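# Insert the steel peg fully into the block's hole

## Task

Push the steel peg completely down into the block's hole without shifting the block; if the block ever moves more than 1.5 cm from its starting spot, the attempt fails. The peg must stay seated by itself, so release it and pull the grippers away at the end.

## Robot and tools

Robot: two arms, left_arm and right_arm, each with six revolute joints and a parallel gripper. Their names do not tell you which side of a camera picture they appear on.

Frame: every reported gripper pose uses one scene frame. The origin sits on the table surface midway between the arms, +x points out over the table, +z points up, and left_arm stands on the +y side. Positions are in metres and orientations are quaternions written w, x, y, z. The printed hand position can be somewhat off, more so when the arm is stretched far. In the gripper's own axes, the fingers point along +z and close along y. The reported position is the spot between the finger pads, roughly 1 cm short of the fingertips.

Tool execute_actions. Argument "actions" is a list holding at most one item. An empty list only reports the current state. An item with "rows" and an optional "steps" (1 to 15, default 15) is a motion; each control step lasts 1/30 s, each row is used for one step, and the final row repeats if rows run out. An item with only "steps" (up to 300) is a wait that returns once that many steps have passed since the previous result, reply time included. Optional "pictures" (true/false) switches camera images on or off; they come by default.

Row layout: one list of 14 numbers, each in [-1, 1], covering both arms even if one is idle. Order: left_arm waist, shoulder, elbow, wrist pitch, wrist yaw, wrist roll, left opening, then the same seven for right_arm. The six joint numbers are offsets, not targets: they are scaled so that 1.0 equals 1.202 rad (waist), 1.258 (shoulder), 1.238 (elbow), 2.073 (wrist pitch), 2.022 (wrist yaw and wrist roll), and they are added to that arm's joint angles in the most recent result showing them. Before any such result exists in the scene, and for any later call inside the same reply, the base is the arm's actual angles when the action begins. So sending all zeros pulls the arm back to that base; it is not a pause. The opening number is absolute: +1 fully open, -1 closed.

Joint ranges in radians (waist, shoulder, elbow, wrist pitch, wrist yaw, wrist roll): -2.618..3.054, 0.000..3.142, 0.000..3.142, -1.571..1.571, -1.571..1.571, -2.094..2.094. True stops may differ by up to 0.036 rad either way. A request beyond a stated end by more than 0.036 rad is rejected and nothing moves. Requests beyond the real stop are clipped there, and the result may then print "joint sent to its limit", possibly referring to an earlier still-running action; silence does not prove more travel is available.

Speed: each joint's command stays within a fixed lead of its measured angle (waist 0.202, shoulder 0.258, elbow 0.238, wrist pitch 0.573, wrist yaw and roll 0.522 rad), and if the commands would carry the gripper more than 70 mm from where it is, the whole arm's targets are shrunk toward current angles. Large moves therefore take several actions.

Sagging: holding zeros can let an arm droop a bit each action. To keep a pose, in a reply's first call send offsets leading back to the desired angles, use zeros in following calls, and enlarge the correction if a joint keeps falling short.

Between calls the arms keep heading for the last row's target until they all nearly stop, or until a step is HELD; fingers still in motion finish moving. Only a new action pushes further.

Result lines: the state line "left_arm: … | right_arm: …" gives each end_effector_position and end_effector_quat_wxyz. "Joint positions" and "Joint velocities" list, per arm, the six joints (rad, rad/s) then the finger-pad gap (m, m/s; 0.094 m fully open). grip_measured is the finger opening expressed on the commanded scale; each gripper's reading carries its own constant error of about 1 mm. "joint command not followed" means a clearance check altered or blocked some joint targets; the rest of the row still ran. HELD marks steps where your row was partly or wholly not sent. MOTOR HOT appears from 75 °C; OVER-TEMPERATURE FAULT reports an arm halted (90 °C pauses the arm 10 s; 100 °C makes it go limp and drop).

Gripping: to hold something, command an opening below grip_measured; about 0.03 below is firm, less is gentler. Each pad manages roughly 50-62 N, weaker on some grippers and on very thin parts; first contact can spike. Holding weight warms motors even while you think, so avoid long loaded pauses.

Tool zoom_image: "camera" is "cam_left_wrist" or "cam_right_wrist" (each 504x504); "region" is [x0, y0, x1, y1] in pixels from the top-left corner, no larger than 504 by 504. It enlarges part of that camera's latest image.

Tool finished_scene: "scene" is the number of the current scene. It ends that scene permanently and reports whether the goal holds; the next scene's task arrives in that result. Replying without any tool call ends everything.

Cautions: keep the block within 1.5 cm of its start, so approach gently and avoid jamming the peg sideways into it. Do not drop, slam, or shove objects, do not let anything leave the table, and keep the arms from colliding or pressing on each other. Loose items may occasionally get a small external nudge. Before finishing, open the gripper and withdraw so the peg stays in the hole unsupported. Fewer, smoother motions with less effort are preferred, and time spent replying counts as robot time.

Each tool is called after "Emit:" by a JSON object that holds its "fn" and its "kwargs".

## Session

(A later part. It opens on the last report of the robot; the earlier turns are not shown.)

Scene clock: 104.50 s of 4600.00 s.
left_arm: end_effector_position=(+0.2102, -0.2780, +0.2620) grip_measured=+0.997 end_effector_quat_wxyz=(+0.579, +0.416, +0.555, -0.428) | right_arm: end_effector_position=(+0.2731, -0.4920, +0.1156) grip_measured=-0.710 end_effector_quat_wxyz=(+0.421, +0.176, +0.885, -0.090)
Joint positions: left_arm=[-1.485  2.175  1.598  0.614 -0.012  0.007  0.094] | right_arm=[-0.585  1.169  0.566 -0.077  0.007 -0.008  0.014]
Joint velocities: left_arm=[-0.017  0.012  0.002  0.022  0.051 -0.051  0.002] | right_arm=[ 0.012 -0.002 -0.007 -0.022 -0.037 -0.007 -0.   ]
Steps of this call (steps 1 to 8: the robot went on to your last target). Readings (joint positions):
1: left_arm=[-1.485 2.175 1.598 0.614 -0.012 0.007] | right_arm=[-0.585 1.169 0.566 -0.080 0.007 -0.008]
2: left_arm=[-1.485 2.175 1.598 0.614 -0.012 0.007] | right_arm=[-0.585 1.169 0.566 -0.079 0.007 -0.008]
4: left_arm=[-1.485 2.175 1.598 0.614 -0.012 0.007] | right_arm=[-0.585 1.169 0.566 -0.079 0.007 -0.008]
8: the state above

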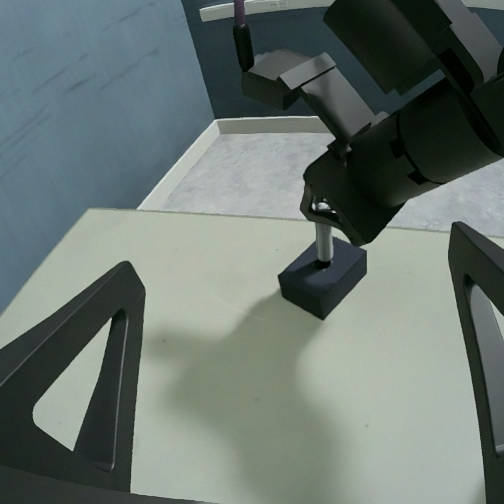

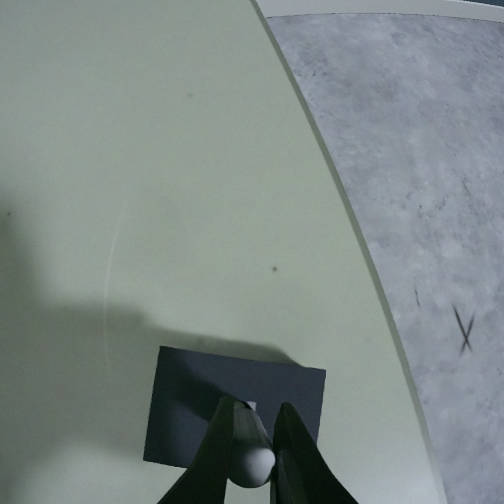

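Emit:
{"fn": "execute_actions", "kwargs": {"actions": [{"rows":[[0,0,0.01,0,0,0,1,0.015,0,-0.02,0.02,0,0,-0.75],[0,0,0.01,0,0,0,1,0.015,0,-0.025,0.03,0,0,-0.75],[0,0,0.01,0,0,0,1,0.015,0,-0.03,0.036,0,0,-0.75],[0,0,0.01,0,0,0,1,0.015,0,-0.035,0.036,0,0,-0.75],[0,0,0.01,0,0,0,1,0.015,0,-0.045,0.036,0,0,-0.75]]}]}}

Emit:
{"fn": "zoom_image", "kwargs": {"camera": "cam_left_wrist", "region": [250,170,400,320]}}

Emit:
{"fn": "zoom_image", "kwargs": {"camera": "cam_right_wrist", "region": [170,354,320,504]}}

Scene clock: 113.43 s of 4600.00 s.
left_arm: end_effector_position=(+0.2102, -0.2780, +0.2620) grip_measured=+0.997 end_effector_quat_wxyz=(+0.579, +0.416, +0.555, -0.428) | right_arm: end_effector_position=(+0.2729, -0.4890, +0.1094) grip_measured=-0.710 end_effector_quat_wxyz=(+0.429, +0.172, +0.883, -0.090)
Joint positions: left_arm=[-1.485  2.175  1.598  0.614 -0.012  0.007  0.094] | right_arm=[-0.577  1.169  0.526 -0.021  0.007 -0.008  0.014]
Joint velocities: left_arm=[-0.007  0.007 -0.007 -0.066 -0.051  0.007  0.   ] | right_arm=[-0.007 -0.007 -0.017  0.007 -0.022 -0.022 -0.   ]
Steps of this call (steps 1 to 15: the robot went on to your last target; steps 16 to 90: nothing new was sent; then 5.43 s passed at rest; steps 91 to 105: all 15 steps of this action). Readings (joint positions):
91: left_arm=[-1.485 2.175 1.598 0.614 -0.012 0.007] | right_arm=[-0.584 1.169 0.566 -0.075 0.007 -0.008]
92: left_arm=[-1.485 2.175 1.598 0.614 -0.012 0.007] | right_arm=[-0.582 1.169 0.563 -0.067 0.007 -0.008]
94: left_arm=[-1.485 2.175 1.598 0.614 -0.012 0.007] | right_arm=[-0.578 1.169 0.555 -0.046 0.007 -0.008]
98: left_arm=[-1.485 2.175 1.598 0.614 -0.012 0.007] | right_arm=[-0.577 1.169 0.531 -0.029 0.007 -0.008]
105: the state above

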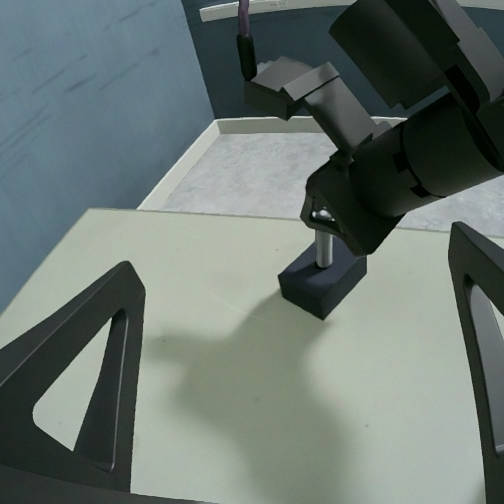

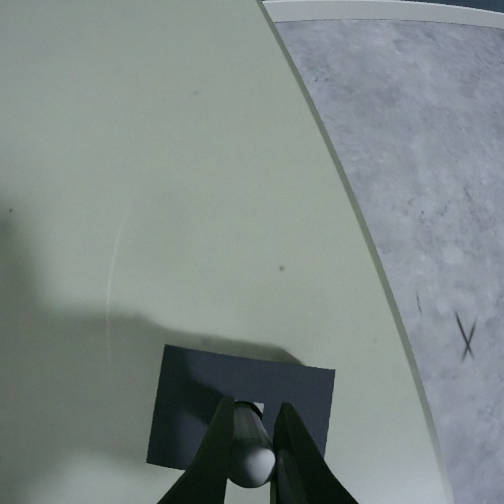

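Region (250, 170, 400, 320) of cam_left_wrist's 504x504 image, scaled by 3.360, with more detail than that image has.

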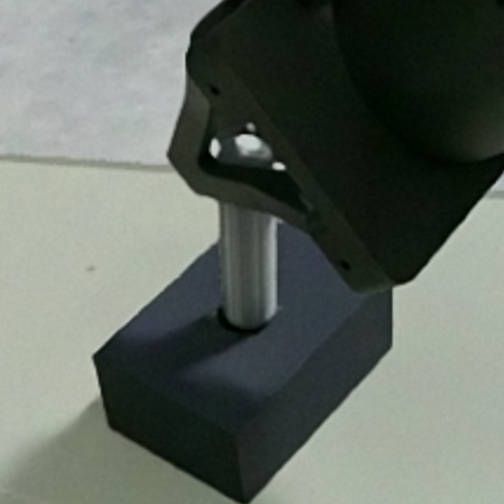

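Region (170, 354, 320, 504) of cam_right_wrist's 504x504 image, scaled by 3.360, with more detail than that image has.

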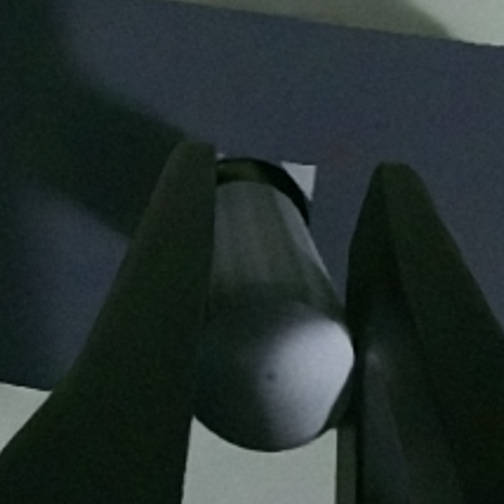

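Emit:
{"fn": "execute_actions", "kwargs": {"actions": [{"rows":[[0,0,0.01,0,0,0,1,0,0,0,0.018,0,0,-0.75],[0,0,0.01,0,0,0,1,0,0,0,0.018,0,0,-0.75],[0,0,0.01,0,0,0,1,0,0.01,0,0.018,0,0,-0.75],[0,0,0.01,0,0,0,1,0,0.015,0,0.018,0,0,-0.75],[0,0,0.01,0,0,0,1,0,0.02,0,0.018,0,0,-0.75],[0,0,0.01,0,0,0,1,0,0.025,0,0.018,0,0,-0.75],[0,0,0.01,0,0,0,1,0,0.032,0,0.018,0,0,-0.75]]}]}}

Emit:
{"fn": "zoom_image", "kwargs": {"camera": "cam_left_wrist", "region": [250,170,400,320]}}

Emit:
{"fn": "zoom_image", "kwargs": {"camera": "cam_right_wrist", "region": [170,354,320,504]}}

Scene clock: 121.30 s of 4600.00 s.
left_arm: end_effector_position=(+0.2102, -0.2780, +0.2620) grip_measured=+0.997 end_effector_quat_wxyz=(+0.579, +0.416, +0.555, -0.428) | right_arm: end_effector_position=(+0.2758, -0.4902, +0.1022) grip_measured=-0.710 end_effector_quat_wxyz=(+0.423, +0.172, +0.885, -0.088)
Joint positions: left_arm=[-1.485  2.175  1.598  0.614 -0.012  0.007  0.094] | right_arm=[-0.577  1.205  0.526  0.002  0.007 -0.008  0.014]
Joint velocities: left_arm=[-0.002  0.017 -0.002  0.051  0.066  0.037  0.   ] | right_arm=[-0.012  0.002 -0.007 -0.022  0.007  0.007 -0.   ]
Steps of this call (steps 1 to 15: the robot went on to your last target; steps 16 to 90: nothing new was sent; then 4.37 s passed at rest; steps 91 to 105: all 15 steps of this action). Readings (joint positions):
91: left_arm=[-1.485 2.175 1.598 0.614 -0.012 0.007] | right_arm=[-0.577 1.169 0.526 -0.018 0.007 -0.008]
92: left_arm=[-1.485 2.175 1.598 0.614 -0.012 0.007] | right_arm=[-0.577 1.169 0.526 -0.015 0.007 -0.008]
94: left_arm=[-1.485 2.175 1.598 0.614 -0.012 0.007] | right_arm=[-0.577 1.170 0.526 -0.008 0.007 -0.008]
98: left_arm=[-1.485 2.175 1.598 0.614 -0.012 0.007] | right_arm=[-0.577 1.193 0.526 0.000 0.007 -0.008]
105: the state above

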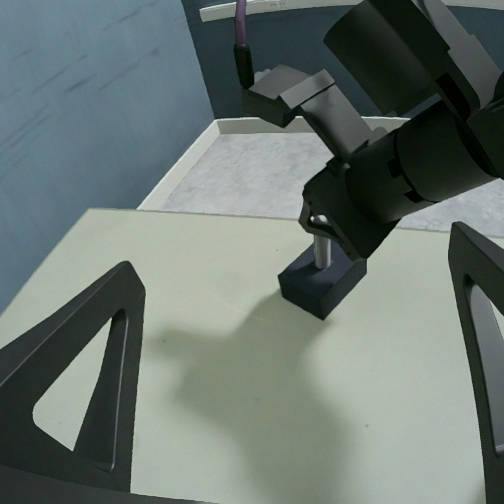

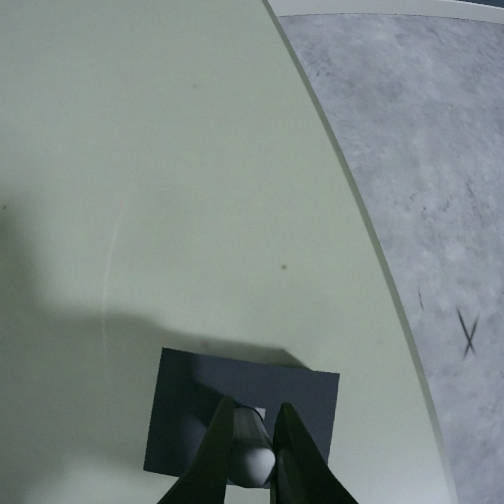

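Region (250, 170, 400, 320) of cam_left_wrist's 504x504 image, scaled by 3.360, with more detail than that image has.

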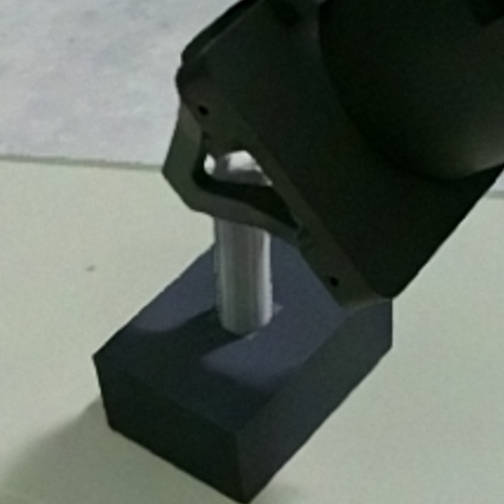

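Region (170, 354, 320, 504) of cam_right_wrist's 504x504 image, scaled by 3.360, with more detail than that image has.

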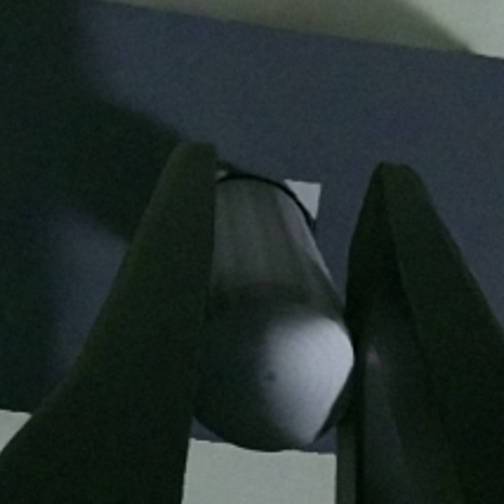

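Centered. Descend enclosing top inward: elbow down.

Emit:
{"fn": "execute_actions", "kwargs": {"actions": [{"rows":[[0,0,0.01,0,0,0,1,0,0,-0.015,0.005,0,0,-0.75],[0,0,0.01,0,0,0,1,0,0,-0.02,0.005,0,0,-0.75],[0,0,0.01,0,0,0,1,0,0,-0.025,0.008,0,0,-0.75],[0,0,0.01,0,0,0,1,0,0,-0.03,0.01,0,0,-0.75],[0,0,0.01,0,0,0,1,0,0,-0.04,0.012,0,0,-0.75]]}]}}

Emit:
{"fn": "zoom_image", "kwargs": {"camera": "cam_left_wrist", "region": [250,170,400,320]}}

Scene clock: 128.40 s of 4600.00 s.
left_arm: end_effector_position=(+0.2102, -0.2780, +0.2620) grip_measured=+0.997 end_effector_quat_wxyz=(+0.579, +0.416, +0.555, -0.428) | right_arm: end_effector_position=(+0.2746, -0.4898, +0.0985) grip_measured=-0.710 end_effector_quat_wxyz=(+0.427, +0.172, +0.883, -0.089)
Joint positions: left_arm=[-1.485  2.175  1.598  0.614 -0.012  0.007  0.094] | right_arm=[-0.577  1.205  0.502  0.034  0.008 -0.008  0.014]
Joint velocities: left_arm=[ 0.017 -0.017 -0.017  0.037  0.007  0.007  0.   ] | right_arm=[ 0.007  0.002  0.002  0.051 -0.037 -0.022  0.001]
Steps of this call (steps 1 to 15: the robot went on to your last target; steps 16 to 90: nothing new was sent; then 3.60 s passed at rest; steps 91 to 105: all 15 steps of this action). Readings (joint positions):
91: left_arm=[-1.485 2.175 1.598 0.614 -0.012 0.007] | right_arm=[-0.577 1.205 0.526 0.002 0.007 -0.008]
92: left_arm=[-1.485 2.175 1.598 0.614 -0.012 0.007] | right_arm=[-0.577 1.205 0.526 0.002 0.007 -0.008]
94: left_arm=[-1.485 2.175 1.598 0.614 -0.012 0.007] | right_arm=[-0.577 1.205 0.521 0.008 0.007 -0.008]
98: left_arm=[-1.485 2.175 1.598 0.614 -0.012 0.007] | right_arm=[-0.577 1.205 0.505 0.029 0.008 -0.008]
105: the state above

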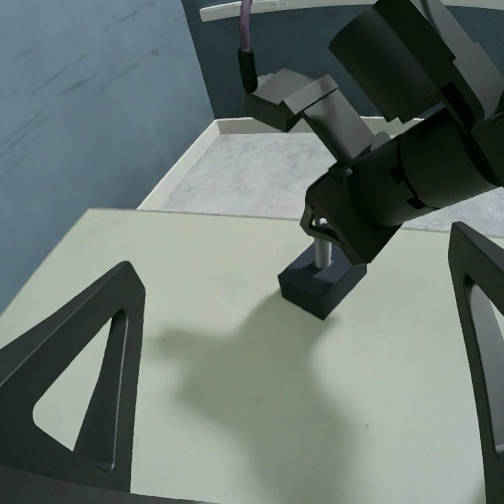

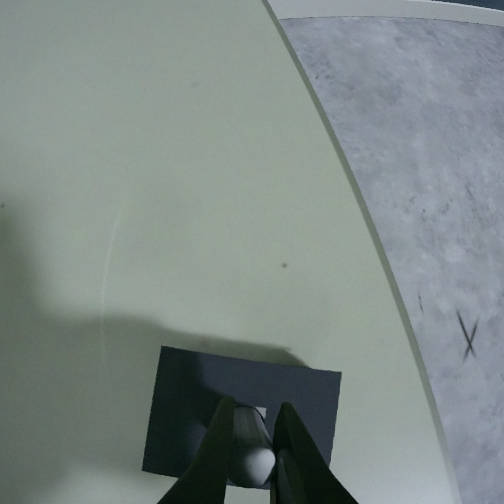

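Region (250, 170, 400, 320) of cam_left_wrist's 504x504 image, scaled by 3.360, with more detail than that image has.

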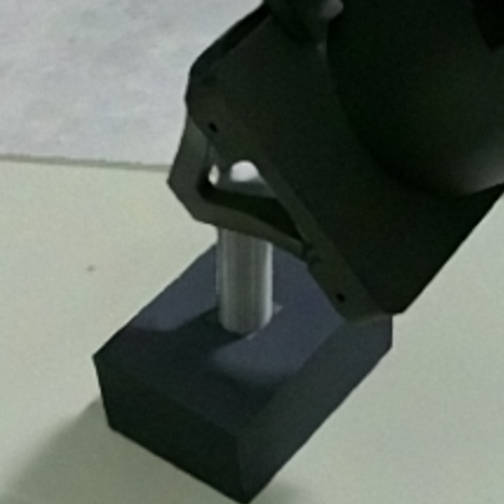

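Entering. A bit more, then release.

Emit:
{"fn": "execute_actions", "kwargs": {"actions": [{"rows":[[0,0,0.01,0,0,0,1,0,0,-0.04,0,0,0,-0.75]]}], "pictures": false}}

Emit:
{"fn": "execute_actions", "kwargs": {"actions": [{"rows":[[0,0,0,0,0,0,1,0,0,0,0,0,0,-0.71],[0,0,0,0,0,0,1,0,0,0,0,0,0,-0.68],[0,0,0,0,0,0,1,0,0,0,0,0,0,-0.62]]}]}}

Emit:
{"fn": "zoom_image", "kwargs": {"camera": "cam_left_wrist", "region": [250,170,400,320]}}

Scene clock: 134.83 s of 4600.00 s.
left_arm: end_effector_position=(+0.2102, -0.2780, +0.2620) grip_measured=+0.997 end_effector_quat_wxyz=(+0.579, +0.416, +0.555, -0.428) | right_arm: end_effector_position=(+0.2750, -0.4899, +0.0978) grip_measured=-0.710 end_effector_quat_wxyz=(+0.433, +0.171, +0.880, -0.091)
Joint positions: left_arm=[-1.485  2.175  1.598  0.614 -0.012  0.007  0.094] | right_arm=[-0.577  1.205  0.486  0.065  0.008 -0.008  0.014]
Joint velocities: left_arm=[-0.017  0.012  0.012  0.007 -0.022 -0.066  0.   ] | right_arm=[-0.022 -0.007 -0.007  0.007 -0.022 -0.022 -0.   ]
Steps of this call (steps 1 to 15: the robot went on to your last target; steps 16 to 90: nothing new was sent; then 2.93 s passed at rest; steps 91 to 105: all 15 steps of this action). Readings (joint positions):
91: left_arm=[-1.485 2.175 1.598 0.614 -0.012 0.007] | right_arm=[-0.577 1.205 0.499 0.039 0.008 -0.008]
92: left_arm=[-1.485 2.175 1.598 0.614 -0.012 0.007] | right_arm=[-0.577 1.205 0.494 0.047 0.008 -0.008]
94: left_arm=[-1.485 2.175 1.598 0.614 -0.012 0.007] | right_arm=[-0.577 1.205 0.490 0.057 0.008 -0.008]
98: left_arm=[-1.485 2.175 1.598 0.614 -0.012 0.007] | right_arm=[-0.577 1.205 0.487 0.063 0.008 -0.008]
105: the state above

Scene clock: 135.33 s of 4600.00 s.
left_arm: end_effector_position=(+0.2102, -0.2780, +0.2620) grip_measured=+0.997 end_effector_quat_wxyz=(+0.579, +0.416, +0.555, -0.428) | right_arm: end_effector_position=(+0.2754, -0.4901, +0.0983) grip_measured=-0.622 end_effector_quat_wxyz=(+0.434, +0.171, +0.880, -0.091)
Joint positions: left_arm=[-1.485  2.175  1.598  0.614 -0.012  0.007  0.094] | right_arm=[-0.577  1.205  0.486  0.068  0.008 -0.008  0.018]
Joint velocities: left_arm=[-0.002  0.002  0.007 -0.007  0.007 -0.022  0.   ] | right_arm=[ 0.007 -0.007  0.007 -0.022  0.007  0.022 -0.001]
Steps of this call (steps 1 to 15: all 15 steps of this action). Readings (joint positions):
1: left_arm=[-1.485 2.175 1.598 0.614 -0.012 0.007] | right_arm=[-0.577 1.205 0.486 0.067 0.008 -0.008]
2: left_arm=[-1.485 2.175 1.598 0.614 -0.012 0.007] | right_arm=[-0.577 1.205 0.486 0.067 0.008 -0.008]
4: left_arm=[-1.485 2.175 1.598 0.614 -0.012 0.007] | right_arm=[-0.577 1.205 0.486 0.068 0.008 -0.008]
8: left_arm=[-1.485 2.175 1.598 0.614 -0.012 0.007] | right_arm=[-0.577 1.205 0.486 0.068 0.008 -0.008]
15: the state above

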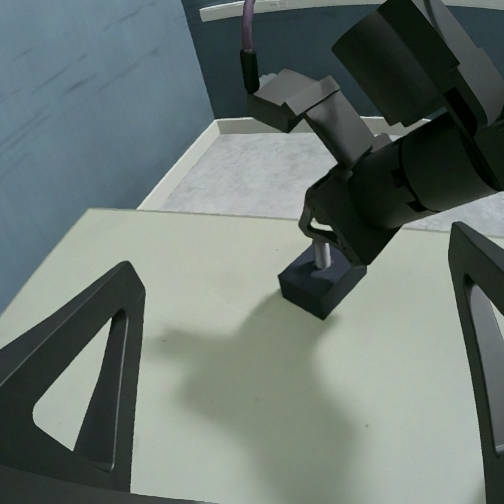

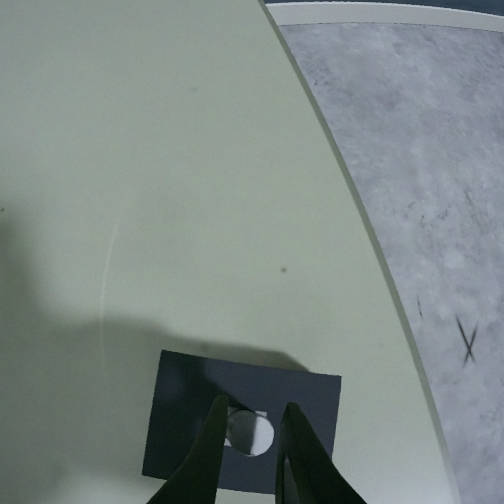

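Region (250, 170, 400, 320) of cam_left_wrist's 504x504 image, scaled by 3.360, with more detail than that image has.

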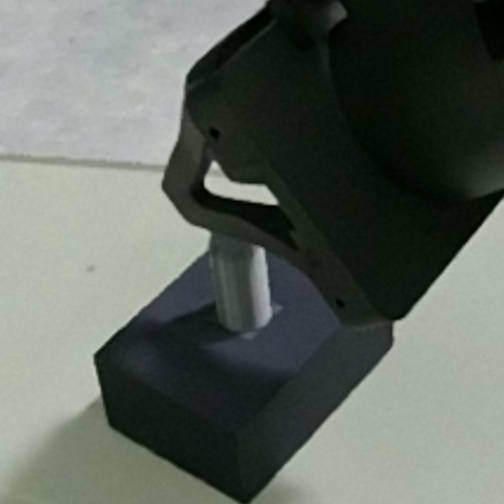

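Dropped. Press to confirm, then lift.

Emit:
{"fn": "execute_actions", "kwargs": {"actions": [{"rows":[[0,0,0,0,0,0,1,0,0,0,0,0,0,-1],[0,0,0,0,0,0,1,0,0,0,0,0,0,-1],[0,0,0,0,0,0,1,0,0,0,0,0,0,-1],[0,0,0,0,0,0,1,0,0,0,0,0,0,-1],[0,0,0,0,0,0,1,0,0.02,0,0,0,0,-1],[0,0,0,0,0,0,1,0,0.03,0,0,0,0,-1],[0,0,0,0,0,0,1,0,0.04,0,0,0,0,-1],[0,0,0,0,0,0,1,0,0.05,0,-0.01,0,0,-1],[0,0,0,0,0,0,1,0,0.06,0,-0.02,0,0,-1],[0,0,0,0,0,0,1,0,0.07,0,-0.02,0,0,-1]]}], "pictures": false}}

Emit:
{"fn": "execute_actions", "kwargs": {"actions": [{"rows":[[0,0,0,0,0,0,1,0,-0.12,0.15,0,0,0,-1]]}]}}

Emit:
{"fn": "zoom_image", "kwargs": {"camera": "cam_left_wrist", "region": [250,170,400,320]}}

Scene clock: 146.00 s of 4600.00 s.
left_arm: end_effector_position=(+0.2102, -0.2780, +0.2620) grip_measured=+0.997 end_effector_quat_wxyz=(+0.579, +0.416, +0.555, -0.428) | right_arm: end_effector_position=(+0.2769, -0.4906, +0.0846) grip_measured=-0.985 end_effector_quat_wxyz=(+0.419, +0.173, +0.887, -0.088)
Joint positions: left_arm=[-1.485  2.175  1.598  0.614 -0.012  0.007  0.094] | right_arm=[-0.577  1.259  0.488  0.085  0.007 -0.008  0.001]
Joint velocities: left_arm=[ 0.012  0.012 -0.002  0.007  0.051 -0.022 -0.002] | right_arm=[ 0.007  0.007  0.002 -0.007  0.007 -0.007  0.   ]
Steps of this call (steps 1 to 15: the robot went on to your last target; steps 16 to 90: nothing new was sent; then 7.17 s passed at rest; steps 91 to 105: all 15 steps of this action). Readings (joint positions):
91: left_arm=[-1.485 2.175 1.598 0.614 -0.012 0.007] | right_arm=[-0.577 1.205 0.486 0.068 0.008 -0.008]
92: left_arm=[-1.485 2.175 1.598 0.614 -0.012 0.007] | right_arm=[-0.577 1.205 0.486 0.068 0.008 -0.008]
94: left_arm=[-1.485 2.175 1.598 0.614 -0.012 0.007] | right_arm=[-0.577 1.205 0.486 0.068 0.008 -0.008]
98: left_arm=[-1.485 2.175 1.598 0.614 -0.012 0.007] | right_arm=[-0.577 1.231 0.486 0.073 0.008 -0.008]
105: the state above

Scene clock: 146.50 s of 4600.00 s.
left_arm: end_effector_position=(+0.2102, -0.2780, +0.2620) grip_measured=+0.997 end_effector_quat_wxyz=(+0.579, +0.416, +0.555, -0.428) | right_arm: end_effector_position=(+0.3104, -0.5044, +0.2284) grip_measured=-0.985 end_effector_quat_wxyz=(+0.574, +0.155, +0.795, -0.118)
Joint positions: left_arm=[-1.485  2.175  1.598  0.614 -0.012  0.007  0.094] | right_arm=[-0.577  1.104  0.672  0.114  0.007 -0.008  0.001]
Joint velocities: left_arm=[ 0.007  0.007  0.012 -0.081  0.022 -0.081 -0.001] | right_arm=[-0.002 -0.012 -0.002 -0.007 -0.095  0.051 -0.001]
Steps of this call (steps 1 to 15: all 15 steps of this action). Readings (joint positions):
1: left_arm=[-1.485 2.175 1.598 0.614 -0.012 0.007] | right_arm=[-0.577 1.250 0.500 0.075 0.007 -0.008]
2: left_arm=[-1.485 2.175 1.598 0.614 -0.012 0.007] | right_arm=[-0.577 1.236 0.516 0.062 0.007 -0.008]
4: left_arm=[-1.485 2.175 1.598 0.614 -0.012 0.007] | right_arm=[-0.577 1.193 0.567 0.060 0.007 -0.008]
8: left_arm=[-1.485 2.175 1.598 0.614 -0.012 0.007] | right_arm=[-0.577 1.117 0.661 0.100 0.007 -0.008]
15: the state above

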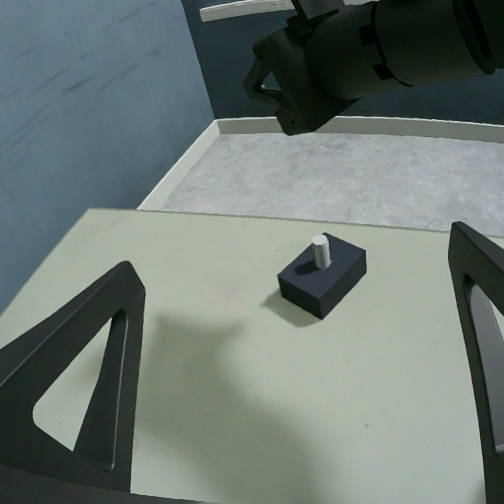

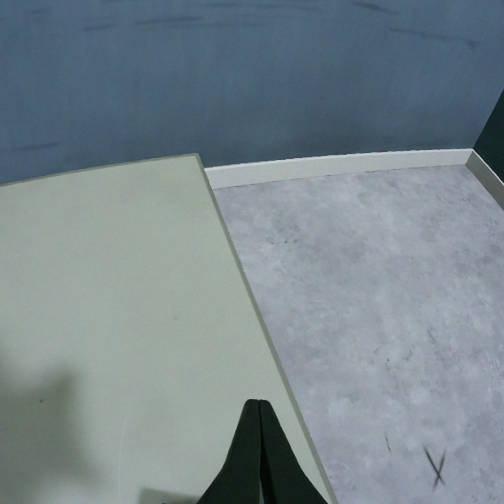

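Region (250, 170, 400, 320) of cam_left_wrist's 504x504 image, scaled by 3.360, with more detail than that image has.

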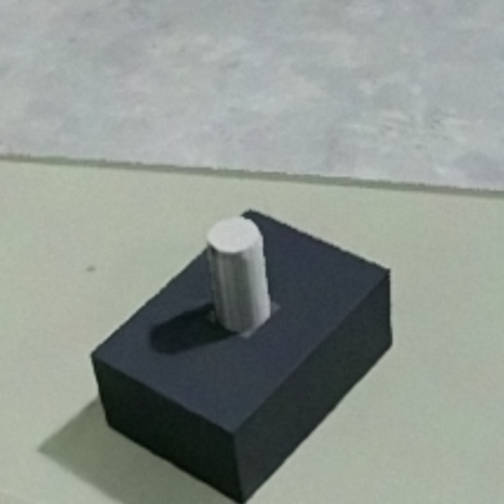

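Emit:
{"fn": "finished_scene", "kwargs": {"scene": 2}}

The scene is finished: the task was done.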